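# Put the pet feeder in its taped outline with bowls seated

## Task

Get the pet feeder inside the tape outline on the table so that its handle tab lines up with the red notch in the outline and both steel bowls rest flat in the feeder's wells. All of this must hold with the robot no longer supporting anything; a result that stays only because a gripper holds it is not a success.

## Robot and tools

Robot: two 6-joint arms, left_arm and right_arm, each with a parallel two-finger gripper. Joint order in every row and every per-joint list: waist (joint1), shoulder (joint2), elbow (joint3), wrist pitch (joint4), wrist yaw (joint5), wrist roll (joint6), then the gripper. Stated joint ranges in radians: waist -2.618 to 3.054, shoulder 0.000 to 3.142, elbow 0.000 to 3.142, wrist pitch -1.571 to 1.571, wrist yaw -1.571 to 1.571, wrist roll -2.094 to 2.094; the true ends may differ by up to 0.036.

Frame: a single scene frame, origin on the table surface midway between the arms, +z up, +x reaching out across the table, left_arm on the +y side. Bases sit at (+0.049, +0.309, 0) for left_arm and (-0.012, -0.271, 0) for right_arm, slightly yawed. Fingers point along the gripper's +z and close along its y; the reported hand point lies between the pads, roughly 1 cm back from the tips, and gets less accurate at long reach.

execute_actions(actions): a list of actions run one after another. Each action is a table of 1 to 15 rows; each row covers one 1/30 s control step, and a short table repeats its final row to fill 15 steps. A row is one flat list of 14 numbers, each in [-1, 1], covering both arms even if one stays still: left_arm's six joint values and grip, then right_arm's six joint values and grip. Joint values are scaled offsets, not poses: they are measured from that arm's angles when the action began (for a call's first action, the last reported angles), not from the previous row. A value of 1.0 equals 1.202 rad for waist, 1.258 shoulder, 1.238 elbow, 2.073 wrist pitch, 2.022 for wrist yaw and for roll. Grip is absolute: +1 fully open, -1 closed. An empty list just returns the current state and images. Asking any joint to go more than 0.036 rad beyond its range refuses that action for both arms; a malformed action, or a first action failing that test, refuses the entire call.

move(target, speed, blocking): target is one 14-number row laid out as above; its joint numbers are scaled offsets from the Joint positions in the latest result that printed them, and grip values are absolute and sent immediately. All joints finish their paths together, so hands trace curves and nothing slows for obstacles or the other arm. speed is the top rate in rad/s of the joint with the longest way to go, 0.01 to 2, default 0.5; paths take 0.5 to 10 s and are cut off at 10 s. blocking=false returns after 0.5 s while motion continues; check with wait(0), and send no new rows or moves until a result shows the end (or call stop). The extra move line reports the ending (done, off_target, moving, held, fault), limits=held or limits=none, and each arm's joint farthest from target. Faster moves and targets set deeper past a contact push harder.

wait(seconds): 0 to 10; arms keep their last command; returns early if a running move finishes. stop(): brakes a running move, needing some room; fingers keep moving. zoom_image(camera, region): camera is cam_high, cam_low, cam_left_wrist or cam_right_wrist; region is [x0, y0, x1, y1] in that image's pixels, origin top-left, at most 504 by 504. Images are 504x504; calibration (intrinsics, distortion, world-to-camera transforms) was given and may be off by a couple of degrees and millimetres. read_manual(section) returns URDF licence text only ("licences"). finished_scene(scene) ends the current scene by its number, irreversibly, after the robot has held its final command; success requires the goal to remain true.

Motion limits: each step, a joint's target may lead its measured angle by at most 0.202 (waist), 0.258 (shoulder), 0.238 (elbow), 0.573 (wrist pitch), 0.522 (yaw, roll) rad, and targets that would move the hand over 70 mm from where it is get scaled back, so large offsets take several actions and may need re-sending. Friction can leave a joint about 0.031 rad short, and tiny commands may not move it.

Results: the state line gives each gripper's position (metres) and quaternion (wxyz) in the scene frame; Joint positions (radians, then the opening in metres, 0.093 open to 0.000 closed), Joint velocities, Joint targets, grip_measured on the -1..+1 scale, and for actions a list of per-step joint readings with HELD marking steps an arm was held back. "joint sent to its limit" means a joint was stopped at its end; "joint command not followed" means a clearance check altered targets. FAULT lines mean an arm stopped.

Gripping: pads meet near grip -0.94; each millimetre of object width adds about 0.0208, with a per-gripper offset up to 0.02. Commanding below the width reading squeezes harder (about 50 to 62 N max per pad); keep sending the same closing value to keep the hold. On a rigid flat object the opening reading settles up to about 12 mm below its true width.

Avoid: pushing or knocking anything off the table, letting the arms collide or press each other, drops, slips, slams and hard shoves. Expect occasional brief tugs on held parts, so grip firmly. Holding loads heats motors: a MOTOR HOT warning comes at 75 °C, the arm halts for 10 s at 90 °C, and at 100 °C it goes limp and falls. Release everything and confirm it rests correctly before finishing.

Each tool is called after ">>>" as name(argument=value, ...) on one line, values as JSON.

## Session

>>> execute_actions(actions=[])

Scene clock: 0.00 s.
left_arm: end_effector_position=(+0.3027, +0.2621, +0.2014) grip_measured=+0.992 end_effector_quat_wxyz=(+0.237, +0.216, +0.873, -0.368) | right_arm: end_effector_position=(+0.5141, -0.0138, +0.3137) grip_measured=+1.000 end_effector_quat_wxyz=(+0.271, +0.175, +0.653, +0.685)
Joint names: [waist, shoulder, elbow, wrist pitch, wrist yaw, wrist roll]
Joint positions: left_arm=[ 0.296  1.402  1.184 -1.386  0.905  0.857  0.093] | right_arm=[ 0.409  1.984  1.487  0.606 -0.65   1.521  0.093]
Joint velocities: left_arm=[-0.002  0.002 -0.022  0.095 -0.081 -0.095  0.001] | right_arm=[-0.002 -0.012  0.007 -0.022 -0.066 -0.037  0.   ]
Motor temperatures (°C, as the motors report them): left_arm=[24 27 28 25 23 24] | right_arm=[25 25 28 26 27 25]
Joint targets: left_arm=[0.296 1.402 1.184 -1.386 0.905 0.857] | right_arm=[0.409 1.984 1.487 0.606 -0.650 1.521]
camera_calibration (this result's frames):
cam_left_wrist: T_world_to_cam=[[-0.562049, -0.62622, 0.540323, 0.22309], [-0.81791, 0.517943, -0.250516, 0.205628], [-0.122978, -0.582738, -0.803301, 0.434076], [0, 0, 0, 1]] pos_world=[0.346955, 0.286152, 0.279666]
cam_right_wrist: T_world_to_cam=[[0.137654, 0.0118126, -0.99041, 0.237601], [-0.973327, 0.1869, -0.133051, 0.582353], [0.183536, 0.982308, 0.0372252, -0.00472342], [0, 0, 0, 1]] pos_world=[0.53498, -0.107009, 0.312981]

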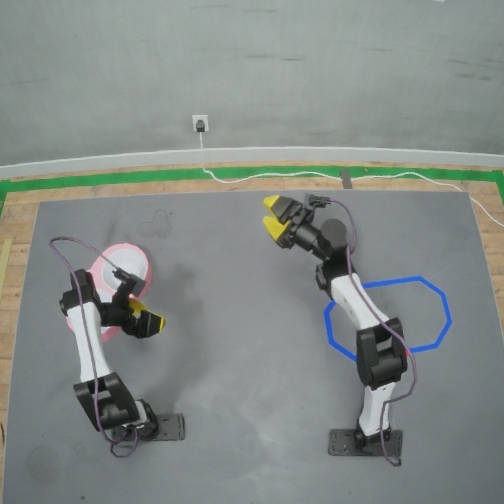

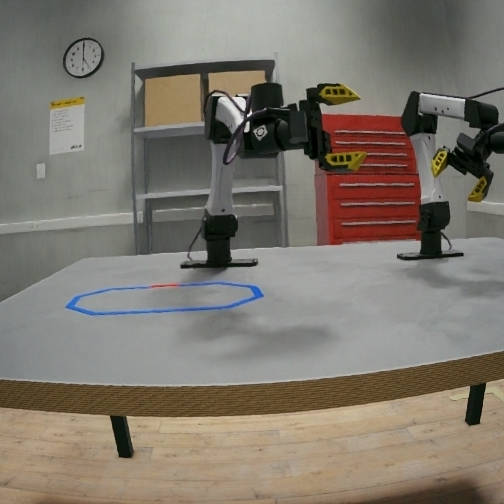

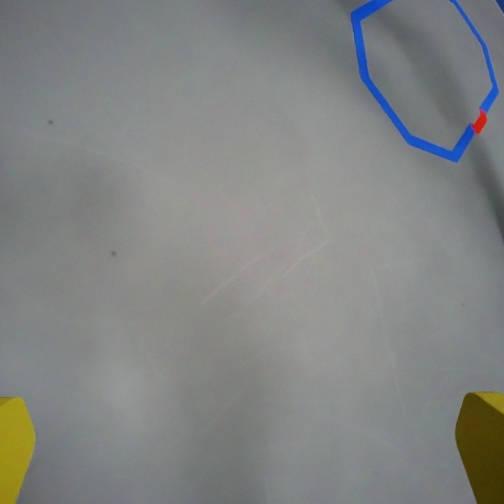

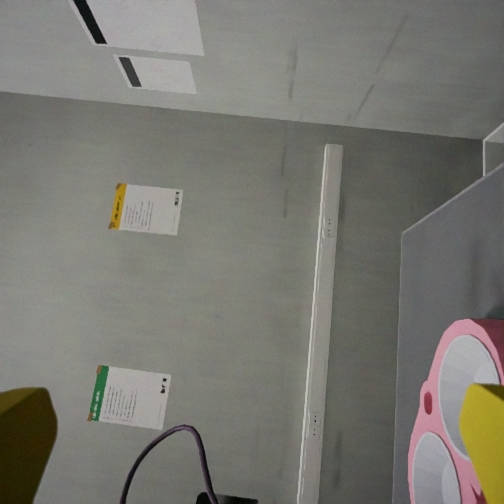

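>>> move(target=[-0.6,0.1,0.15,0,-0.447,-0.42,-0.36,-1,-0.5,-0.2,-0.95,0.32,-0.5,-0.36], speed=1.3)

>>> zoom_image(camera="cam_high", region=[30, 220, 198, 388])

>>> zoom_image(camera="cam_high", region=[300, 240, 468, 408])

Scene clock: 5.37 s.
left_arm: end_effector_position=(+0.2923, +0.2156, +0.1551) grip_measured=-0.357 end_effector_quat_wxyz=(+0.012, +0.185, +0.983, -0.009) | right_arm: end_effector_position=(+0.1396, -0.4645, +0.1667) grip_measured=-0.358 end_effector_quat_wxyz=(+0.062, +0.655, +0.753, -0.006)
Joint names: [waist, shoulder, elbow, wrist pitch, wrist yaw, wrist roll]
Joint positions: left_arm=[-0.417  1.508  1.349 -1.386  0.014  0.013  0.028] | right_arm=[-0.785  1.367  1.267 -1.348 -0.013  0.518  0.028]
Joint velocities: left_arm=[-0.002 -0.002 -0.007 -0.007 -0.007 -0.022  0.   ] | right_arm=[-0.012 -0.002  0.012  0.007  0.007 -0.066  0.   ]
Motor temperatures (°C, as the motors report them): left_arm=[24 27 28 25 23 24] | right_arm=[25 27 29 27 27 25]
Joint targets: left_arm=[-0.425 1.527 1.369 -1.386 0.001 0.007] | right_arm=[-0.793 1.355 1.239 -1.363 -0.003 0.510]
move: off_target (left_arm, right_arm); limits=none; left_arm: farthest joint: the elbow, 0.021 radians from its target (0.186 radians at the start); right_arm: farthest joint: the elbow, 0.028 radians from its target (0.247 radians at the start)
camera_calibration (this result's frames):
cam_left_wrist: T_world_to_cam=[[-0.372311, -0.927826, 0.0228939, 0.302965], [-0.840882, 0.347658, 0.414792, 0.149879], [-0.392813, 0.13518, -0.909628, 0.309093], [0, 0, 0, 1]] pos_world=[0.360244, 0.187209, 0.212055]
cam_right_wrist: T_world_to_cam=[[-0.988367, -0.130036, -0.0788811, 0.0882574], [-0.149523, 0.92568, 0.347504, 0.430602], [0.0278307, 0.355256, -0.934355, 0.404691], [0, 0, 0, 1]] pos_world=[0.140353, -0.530892, 0.235451]

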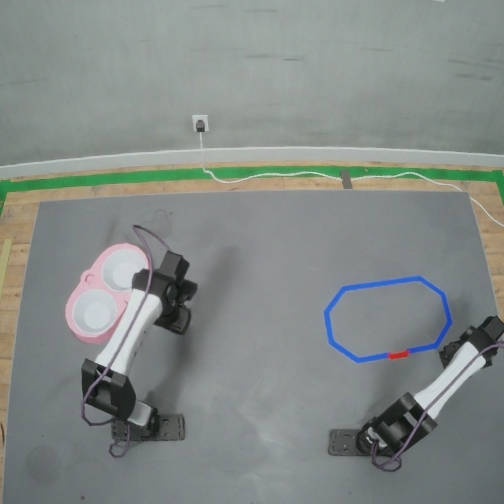

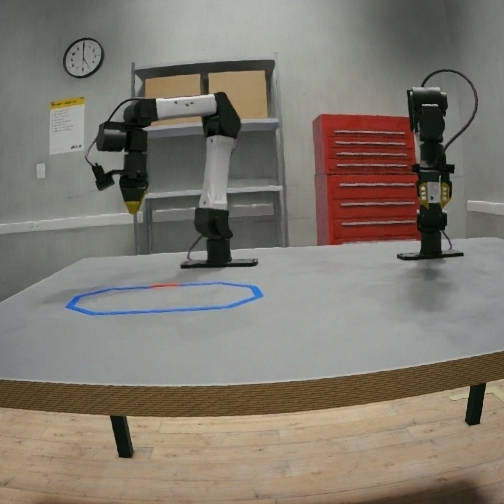

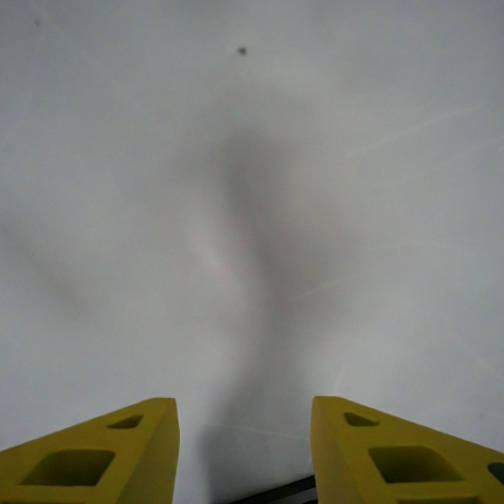

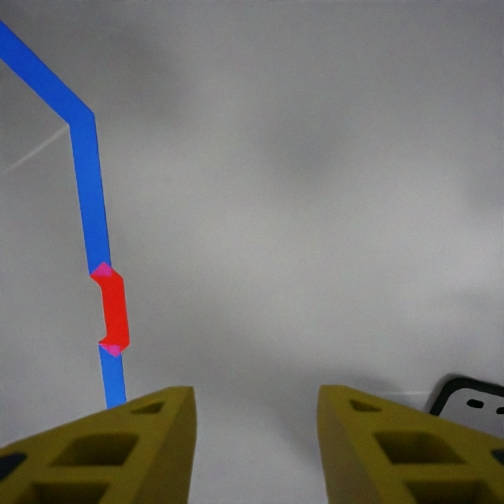

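Region (30, 220, 198, 388) of cam_high's 504x504 image, scaled by 3.000, with more detail than that image has.

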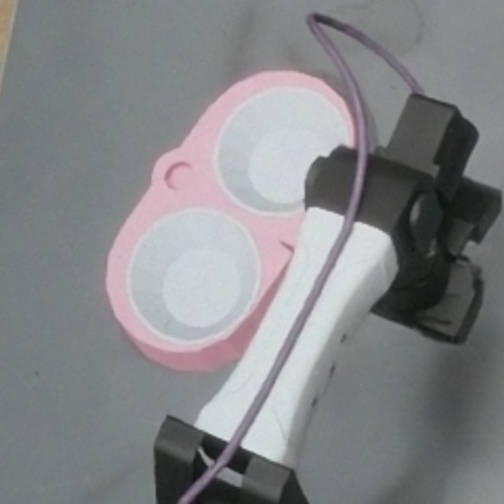

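Region (300, 240, 468, 408) of cam_high's 504x504 image, scaled by 3.000, with more detail than that image has.

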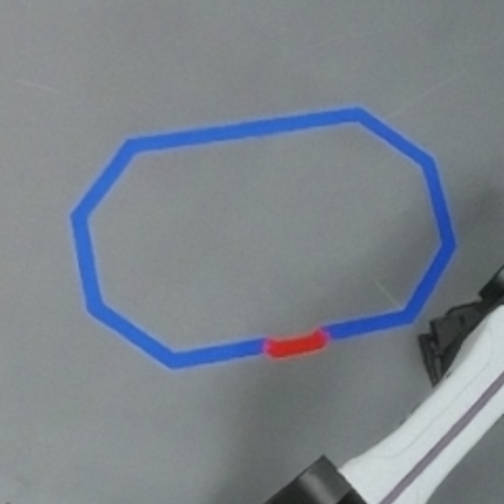

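>>> move(target=[0.625,0.733,0.815,-0.052,-0.01,0.455,-0.36,0,0,0,0,0,0,-0.36], speed=0.8)

Scene clock: 16.53 s.
left_arm: end_effector_position=(+0.4801, +0.4923, +0.0828) grip_measured=-0.357 end_effector_quat_wxyz=(-0.001, +0.261, +0.965, +0.002) | right_arm: end_effector_position=(+0.1395, -0.4645, +0.1667) grip_measured=-0.358 end_effector_quat_wxyz=(+0.061, +0.655, +0.753, -0.006)
Joint names: [waist, shoulder, elbow, wrist pitch, wrist yaw, wrist roll]
Joint positions: left_arm=[ 0.341  2.426  2.338 -1.483 -0.003  0.927  0.028] | right_arm=[-0.785  1.367  1.267 -1.348 -0.013  0.518  0.028]
Joint velocities: left_arm=[-0.002 -0.022 -0.002  0.081 -0.037  0.007  0.001] | right_arm=[-0.007 -0.002 -0.002 -0.007  0.022 -0.037 -0.   ]
Motor temperatures (°C, as the motors report them): left_arm=[24 28 30 25 23 24] | right_arm=[25 28 29 26 27 25]
Joint targets: left_arm=[0.334 2.430 2.358 -1.494 -0.007 0.933] | right_arm=[-0.785 1.367 1.267 -1.348 -0.014 0.518]
move: done; limits=none; left_arm: farthest joint: the elbow, 0.020 radians from its target (1.009 radians at the start); right_arm: farthest joint: the waist, 0.000 radians from its target (0.000 radians at the start)
camera_calibration (this result's frames):
cam_left_wrist: T_world_to_cam=[[-0.511545, -0.859226, 0.00725306, 0.665649], [-0.76974, 0.461988, 0.44053, 0.149035], [-0.381866, 0.219768, -0.897708, 0.231802], [0, 0, 0, 1]] pos_world=[0.543746, 0.452148, 0.137608]
cam_right_wrist: T_world_to_cam=[[-0.988338, -0.130389, -0.0786529, 0.0880047], [-0.14978, 0.92553, 0.347794, 0.430448], [0.0274472, 0.355518, -0.934266, 0.404817], [0, 0, 0, 1]] pos_world=[0.14034, -0.530837, 0.235422]

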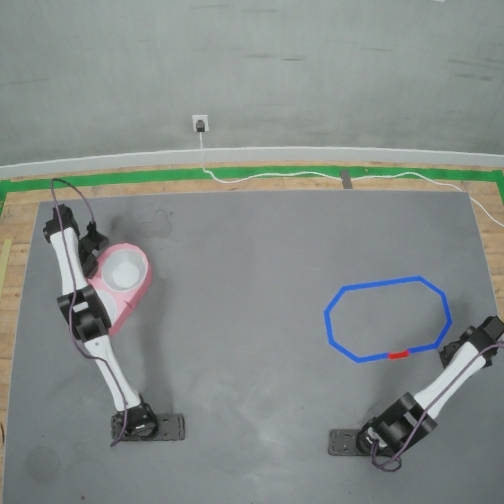

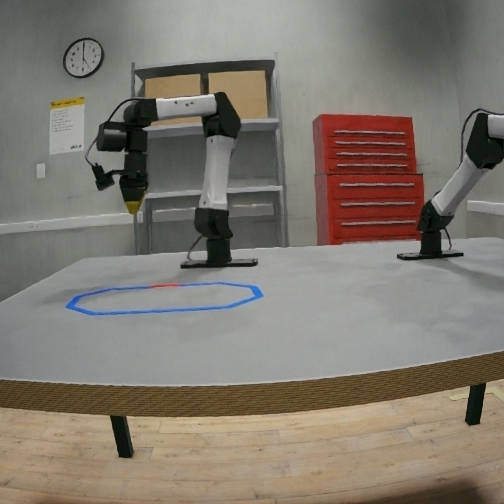

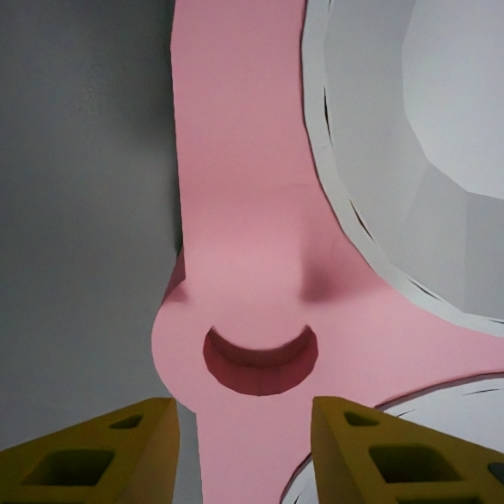

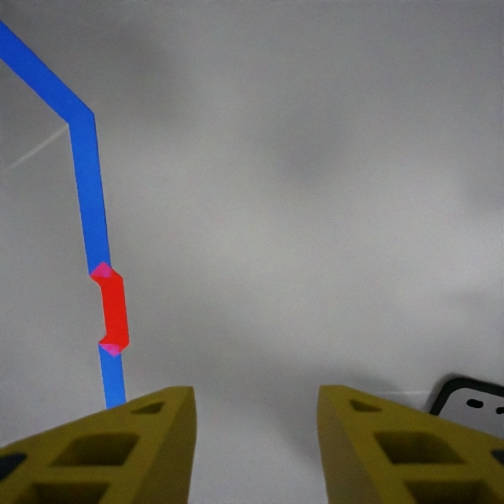

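>>> move(target=[0.027,0,0,0.044,0,0,-0.36,0,0,0,0,0,0,-0.36], speed=0.2)

>>> move(target=[0,0.045,0,0,0,0,-0.36,0,0,0,0,0,0,-0.36], speed=0.1)

Scene clock: 20.97 s.
left_arm: end_effector_position=(+0.4920, +0.5117, +0.0836) grip_measured=-0.357 end_effector_quat_wxyz=(+0.029, +0.247, +0.968, +0.026) | right_arm: end_effector_position=(+0.1395, -0.4645, +0.1667) grip_measured=-0.358 end_effector_quat_wxyz=(+0.061, +0.655, +0.753, -0.006)
Joint names: [waist, shoulder, elbow, wrist pitch, wrist yaw, wrist roll]
Joint positions: left_arm=[ 0.368  2.426  2.338 -1.406 -0.003  0.928  0.028] | right_arm=[-0.785  1.367  1.267 -1.348 -0.013  0.518  0.028]
Joint velocities: left_arm=[-0.012 -0.007 -0.007 -0.007 -0.037  0.022  0.   ] | right_arm=[ 0.007 -0.007 -0.007 -0.095  0.037 -0.007 -0.   ]
Motor temperatures (°C, as the motors report them): left_arm=[24 30 31 25 23 24] | right_arm=[25 28 30 26 27 25]
Joint targets: left_arm=[0.374 2.426 2.338 -1.391 -0.003 0.927] | right_arm=[-0.785 1.367 1.267 -1.348 -0.013 0.518]
move: done; limits=none; left_arm: farthest joint: the wrist pitch, 0.014 radians from its target (0.091 radians at the start); right_arm: farthest joint: the waist, 0.000 radians from its target (0.000 radians at the start)
camera_calibration (this result's frames):
cam_left_wrist: T_world_to_cam=[[-0.486753, -0.871819, -0.0548087, 0.687771], [-0.81124, 0.427878, 0.39851, 0.190294], [-0.323977, 0.238439, -0.915525, 0.1962], [0, 0, 0, 1]] pos_world=[0.552714, 0.471407, 0.141488]
cam_right_wrist: T_world_to_cam=[[-0.988338, -0.130389, -0.0786529, 0.0880047], [-0.14978, 0.92553, 0.347794, 0.430448], [0.0274472, 0.355518, -0.934266, 0.404817], [0, 0, 0, 1]] pos_world=[0.14034, -0.530837, 0.235422]

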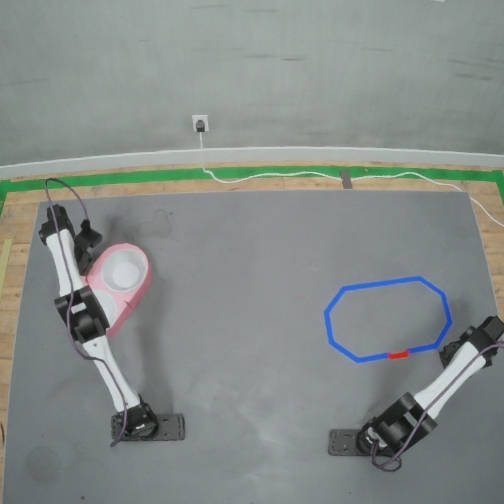

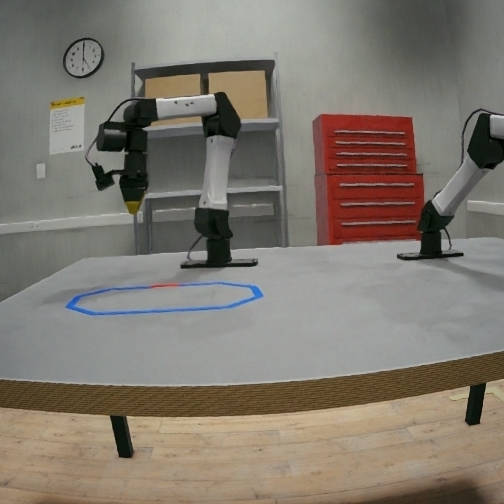

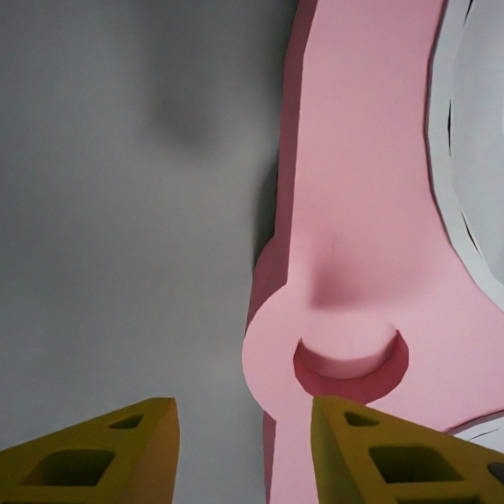

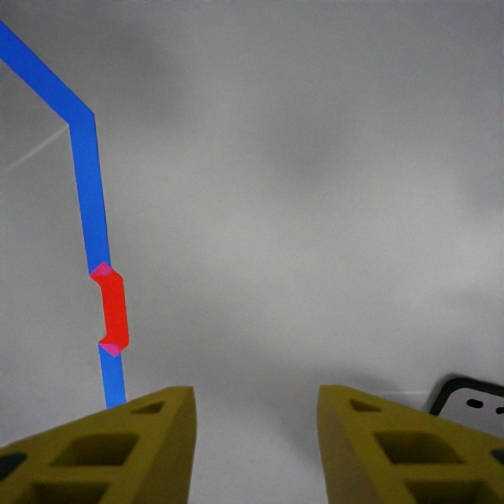

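Scene clock: 21.87 s.
left_arm: end_effector_position=(+0.4903, +0.5109, +0.0622) grip_measured=-0.357 end_effector_quat_wxyz=(+0.012, +0.248, +0.969, +0.011) | right_arm: end_effector_position=(+0.1395, -0.4645, +0.1667) grip_measured=-0.358 end_effector_quat_wxyz=(+0.061, +0.655, +0.753, -0.006)
Joint names: [waist, shoulder, elbow, wrist pitch, wrist yaw, wrist roll]
Joint positions: left_arm=[ 0.368  2.471  2.338 -1.406 -0.003  0.928  0.028] | right_arm=[-0.785  1.367  1.267 -1.348 -0.013  0.518  0.028]
Joint velocities: left_arm=[-0.007  0.007 -0.017  0.022  0.007  0.022  0.   ] | right_arm=[-0.002  0.012 -0.002 -0.022  0.022 -0.081 -0.   ]
Motor temperatures (°C, as the motors report them): left_arm=[24 30 31 25 23 24] | right_arm=[25 28 30 26 27 25]
Joint targets: left_arm=[0.368 2.482 2.338 -1.406 -0.003 0.928] | right_arm=[-0.785 1.367 1.267 -1.348 -0.013 0.518]
move: done; limits=none; left_arm: farthest joint: the shoulder, 0.011 radians from its target (0.057 radians at the start); right_arm: farthest joint: the waist, 0.000 radians from its target (0.000 radians at the start)
camera_calibration (this result's frames):
cam_left_wrist: T_world_to_cam=[[-0.488269, -0.872508, -0.0179555, 0.683909], [-0.794106, 0.435673, 0.423774, 0.183806], [-0.361924, 0.221175, -0.90559, 0.203093], [0, 0, 0, 1]] pos_world=[0.553397, 0.471718, 0.118307]
cam_right_wrist: T_world_to_cam=[[-0.988338, -0.130389, -0.0786529, 0.0880047], [-0.14978, 0.92553, 0.347794, 0.430448], [0.0274472, 0.355518, -0.934266, 0.404817], [0, 0, 0, 1]] pos_world=[0.14034, -0.530837, 0.235422]

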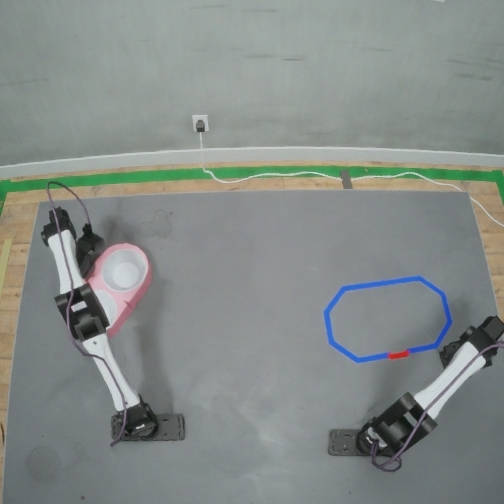

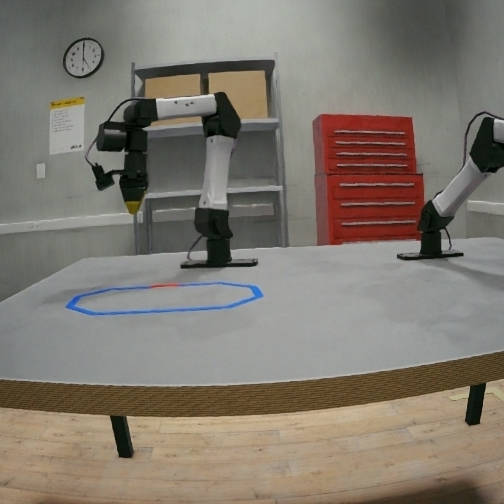

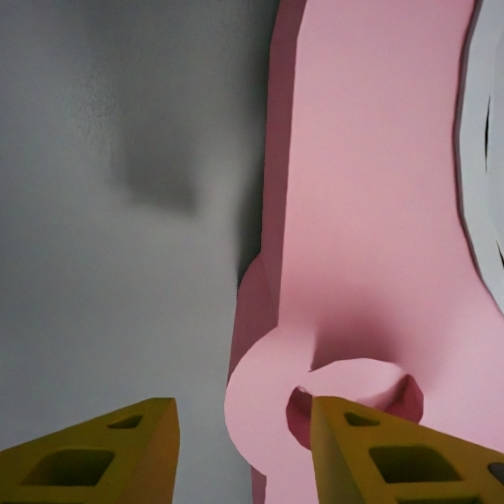

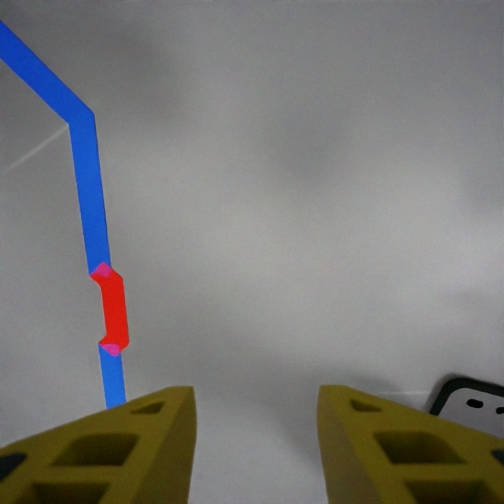

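>>> move(target=[0,0.034,0,0,0,0,-0.24,0,0,0,0,0,0,-0.36], speed=0.06)

>>> execute_actions(actions=[[[0,0,0,0,0,0,-0.6,0,0,0,0,0,0,-0.36]],[[0,0,0,0,0,0,-0.95,0,0,0,0,0,0,-0.36]]])

Scene clock: 25.20 s.
left_arm: end_effector_position=(+0.4887, +0.5102, +0.0482) grip_measured=-0.243 end_effector_quat_wxyz=(-0.000, +0.248, +0.969, +0.002) | right_arm: end_effector_position=(+0.1395, -0.4645, +0.1667) grip_measured=-0.358 end_effector_quat_wxyz=(+0.061, +0.655, +0.753, -0.006)
Joint names: [waist, shoulder, elbow, wrist pitch, wrist yaw, wrist roll]
Joint positions: left_arm=[ 0.368  2.501  2.338 -1.406 -0.003  0.928  0.034] | right_arm=[-0.785  1.367  1.267 -1.348 -0.013  0.518  0.028]
Joint velocities: left_arm=[-0.017  0.002 -0.027 -0.022 -0.022  0.022  0.001] | right_arm=[ 0.007  0.012  0.002  0.007 -0.007 -0.051  0.   ]
Motor temperatures (°C, as the motors report them): left_arm=[24 32 31 25 23 24] | right_arm=[25 28 30 26 27 25]
Joint targets: left_arm=[0.368 2.514 2.338 -1.406 -0.003 0.928] | right_arm=[-0.785 1.367 1.267 -1.348 -0.013 0.518]
move: done; limits=none; left_arm: farthest joint: the shoulder, 0.012 radians from its target (0.042 radians at the start); right_arm: farthest joint: the waist, 0.000 radians from its target (0.000 radians at the start)
camera_calibration (this result's frames):
cam_left_wrist: T_world_to_cam=[[-0.488429, -0.872581, 0.0063315, 0.681186], [-0.782259, 0.441063, 0.439926, 0.179469], [-0.386663, 0.209919, -0.898012, 0.207461], [0, 0, 0, 1]] pos_world=[0.553319, 0.471683, 0.103037]
cam_right_wrist: T_world_to_cam=[[-0.988338, -0.130389, -0.0786529, 0.0880047], [-0.14978, 0.92553, 0.347794, 0.430448], [0.0274472, 0.355518, -0.934266, 0.404817], [0, 0, 0, 1]] pos_world=[0.14034, -0.530837, 0.235422]

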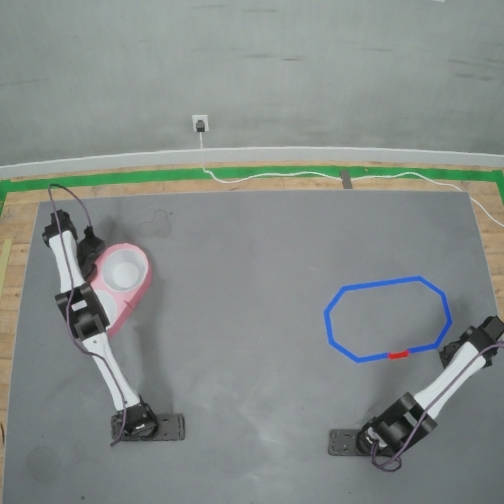

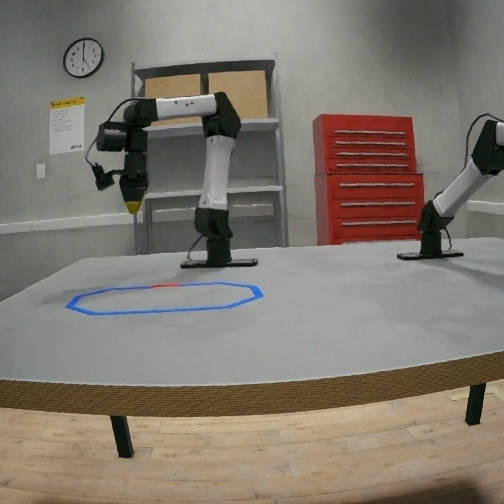

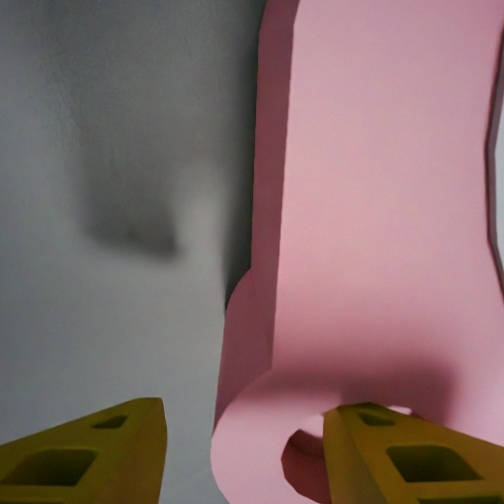

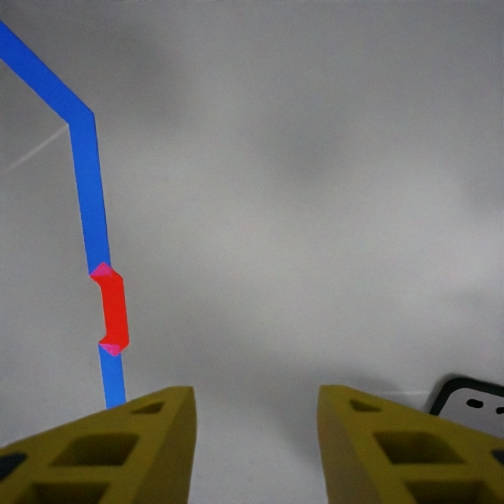

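Scene clock: 26.20 s.
left_arm: end_effector_position=(+0.4873, +0.5101, +0.0482) grip_measured=-0.840 end_effector_quat_wxyz=(-0.003, +0.249, +0.969, +0.002) | right_arm: end_effector_position=(+0.1395, -0.4645, +0.1667) grip_measured=-0.358 end_effector_quat_wxyz=(+0.061, +0.655, +0.753, -0.006)
Joint names: [waist, shoulder, elbow, wrist pitch, wrist yaw, wrist roll]
Joint positions: left_arm=[ 0.368  2.501  2.338 -1.411 -0.007  0.93   0.005] | right_arm=[-0.785  1.367  1.267 -1.348 -0.013  0.518  0.028]
Joint velocities: left_arm=[-0.002  0.002 -0.007 -0.007  0.022 -0.051 -0.001] | right_arm=[-0.002 -0.012  0.002 -0.007  0.022 -0.051  0.   ]
Motor temperatures (°C, as the motors report them): left_arm=[24 32 31 25 23 24] | right_arm=[25 28 30 26 27 25]
Joint targets: left_arm=[0.368 2.501 2.338 -1.410 -0.003 0.928] | right_arm=[-0.785 1.367 1.267 -1.348 -0.013 0.518]
Step readings (joint positions; steps 1 to 15: 1st action; 16 to 30: 2nd action):
0: left_arm=[0.368 2.501 2.338 -1.406 -0.003 0.928] | right_arm=[-0.785 1.367 1.267 -1.348 -0.013 0.518]
1: left_arm=[0.368 2.501 2.338 -1.406 -0.003 0.928] | right_arm=[-0.785 1.367 1.267 -1.348 -0.013 0.518]
2: left_arm=[0.368 2.501 2.338 -1.411 -0.002 0.928] | right_arm=[-0.785 1.367 1.267 -1.348 -0.013 0.518]
4: left_arm=[0.368 2.501 2.338 -1.411 -0.003 0.928] | right_arm=[-0.785 1.367 1.267 -1.348 -0.013 0.518]
8: left_arm=[0.368 2.501 2.338 -1.411 -0.004 0.928] | right_arm=[-0.785 1.367 1.267 -1.348 -0.013 0.518]
15: left_arm=[0.368 2.501 2.338 -1.411 -0.004 0.928] | right_arm=[-0.785 1.367 1.267 -1.348 -0.013 0.518]
16: left_arm=[0.368 2.501 2.338 -1.410 -0.004 0.930] | right_arm=[-0.785 1.367 1.267 -1.348 -0.013 0.518]
17: left_arm=[0.368 2.501 2.338 -1.411 -0.007 0.937] | right_arm=[-0.785 1.367 1.267 -1.348 -0.013 0.518]
19: left_arm=[0.368 2.501 2.338 -1.411 -0.007 0.935] | right_arm=[-0.785 1.367 1.267 -1.348 -0.013 0.518]
23: left_arm=[0.368 2.501 2.338 -1.411 -0.007 0.930] | right_arm=[-0.785 1.367 1.267 -1.348 -0.013 0.518]
30: Joint positions above
camera_calibration (this result's frames):
cam_left_wrist: T_world_to_cam=[[-0.490047, -0.871653, 0.00861687, 0.68069], [-0.778631, 0.442151, 0.445236, 0.175783], [-0.391902, 0.211477, -0.895372, 0.208549], [0, 0, 0, 1]] pos_world=[0.552171, 0.4715, 0.102598]
cam_right_wrist: T_world_to_cam=[[-0.988338, -0.130389, -0.0786529, 0.0880047], [-0.14978, 0.92553, 0.347794, 0.430448], [0.0274472, 0.355518, -0.934266, 0.404817], [0, 0, 0, 1]] pos_world=[0.14034, -0.530837, 0.235422]

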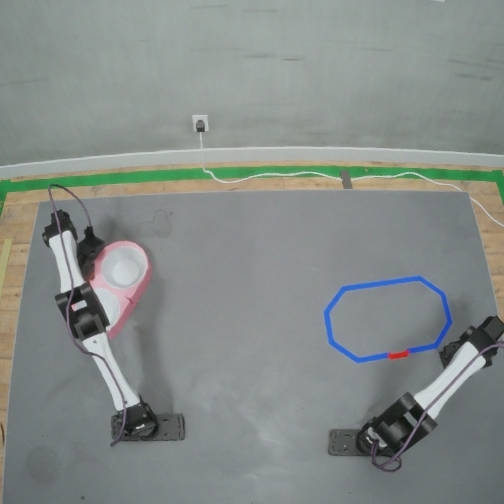

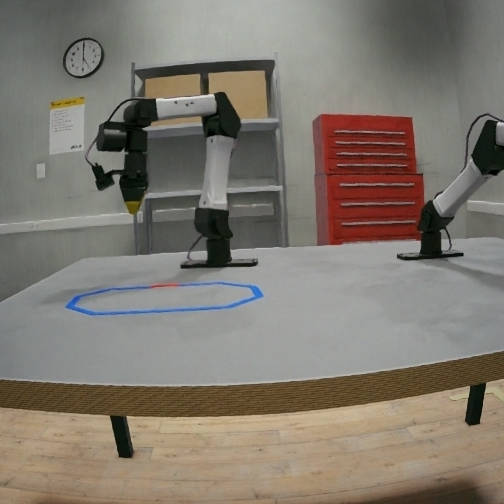

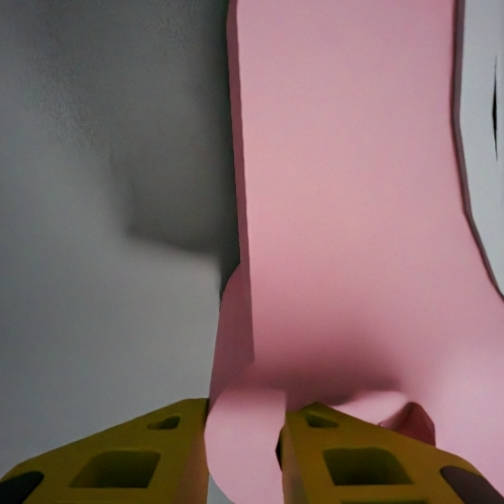

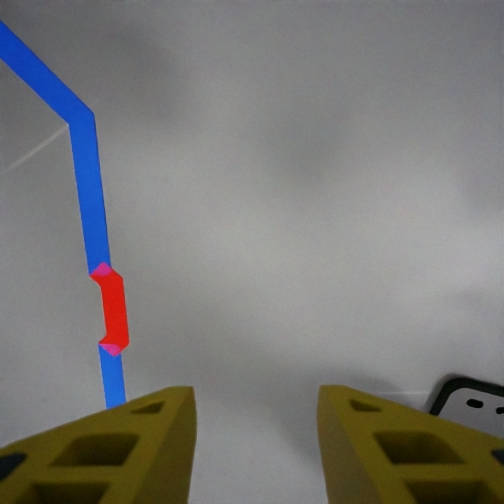

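>>> move(target=[-0.85,0,0,0,0,-0.95,-0.95,0,0,0,0,0,0,-0.36], speed=0.4)

Scene clock: 33.60 s.
left_arm: end_effector_position=(+0.4520, +0.0454, +0.0482) grip_measured=-0.839 end_effector_quat_wxyz=(+0.005, -0.195, +0.981, +0.009) | right_arm: end_effector_position=(+0.1395, -0.4645, +0.1667) grip_measured=-0.358 end_effector_quat_wxyz=(+0.061, +0.655, +0.753, -0.006)
Joint names: [waist, shoulder, elbow, wrist pitch, wrist yaw, wrist roll]
Joint positions: left_arm=[-0.645  2.501  2.338 -1.413 -0.02  -0.98   0.005] | right_arm=[-0.785  1.367  1.267 -1.348 -0.013  0.518  0.028]
Joint velocities: left_arm=[-0.007 -0.002  0.012 -0.022 -0.007  0.007  0.   ] | right_arm=[ 0.007 -0.002  0.002  0.037 -0.066 -0.007 -0.001]
Motor temperatures (°C, as the motors report them): left_arm=[24 36 31 25 23 24] | right_arm=[25 28 31 26 27 25]
Joint targets: left_arm=[-0.653 2.501 2.338 -1.411 -0.007 -0.991] | right_arm=[-0.785 1.367 1.267 -1.348 -0.013 0.518]
move: done; limits=none; left_arm: farthest joint: the wrist yaw, 0.013 radians from its target (0.000 radians at the start); right_arm: farthest joint: the waist, 0.000 radians from its target (0.000 radians at the start)
camera_calibration (this result's frames):
cam_left_wrist: T_world_to_cam=[[0.37443, -0.927241, -0.00518004, -0.129241], [-0.837774, -0.340686, 0.426693, 0.416968], [-0.397412, -0.155427, -0.904382, 0.312621], [0, 0, 0, 1]] pos_world=[0.521956, 0.070807, 0.104142]
cam_right_wrist: T_world_to_cam=[[-0.988338, -0.130389, -0.0786529, 0.0880047], [-0.14978, 0.92553, 0.347794, 0.430448], [0.0274472, 0.355518, -0.934266, 0.404817], [0, 0, 0, 1]] pos_world=[0.14034, -0.530837, 0.235422]

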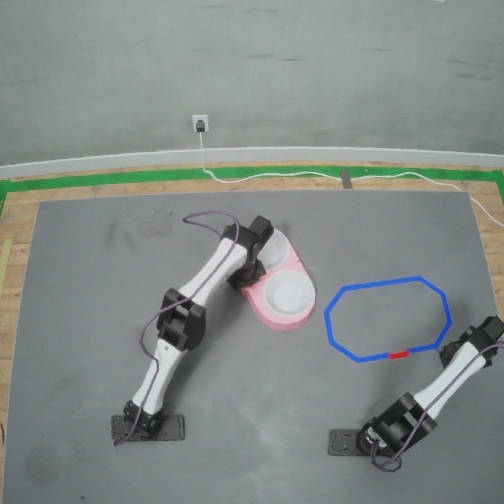

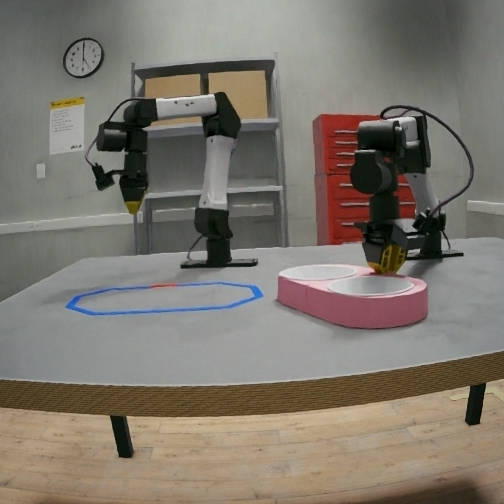

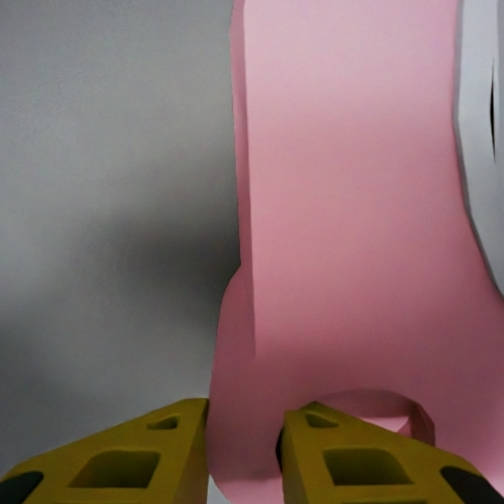

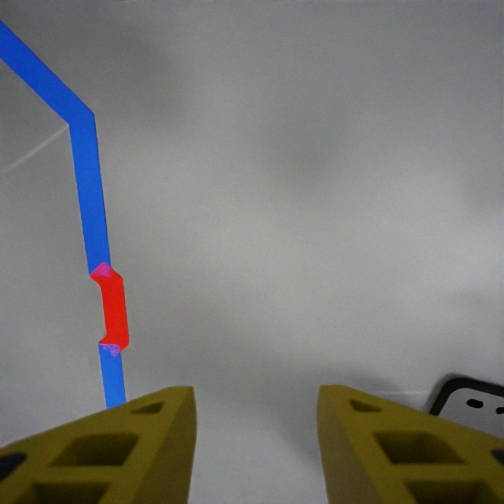

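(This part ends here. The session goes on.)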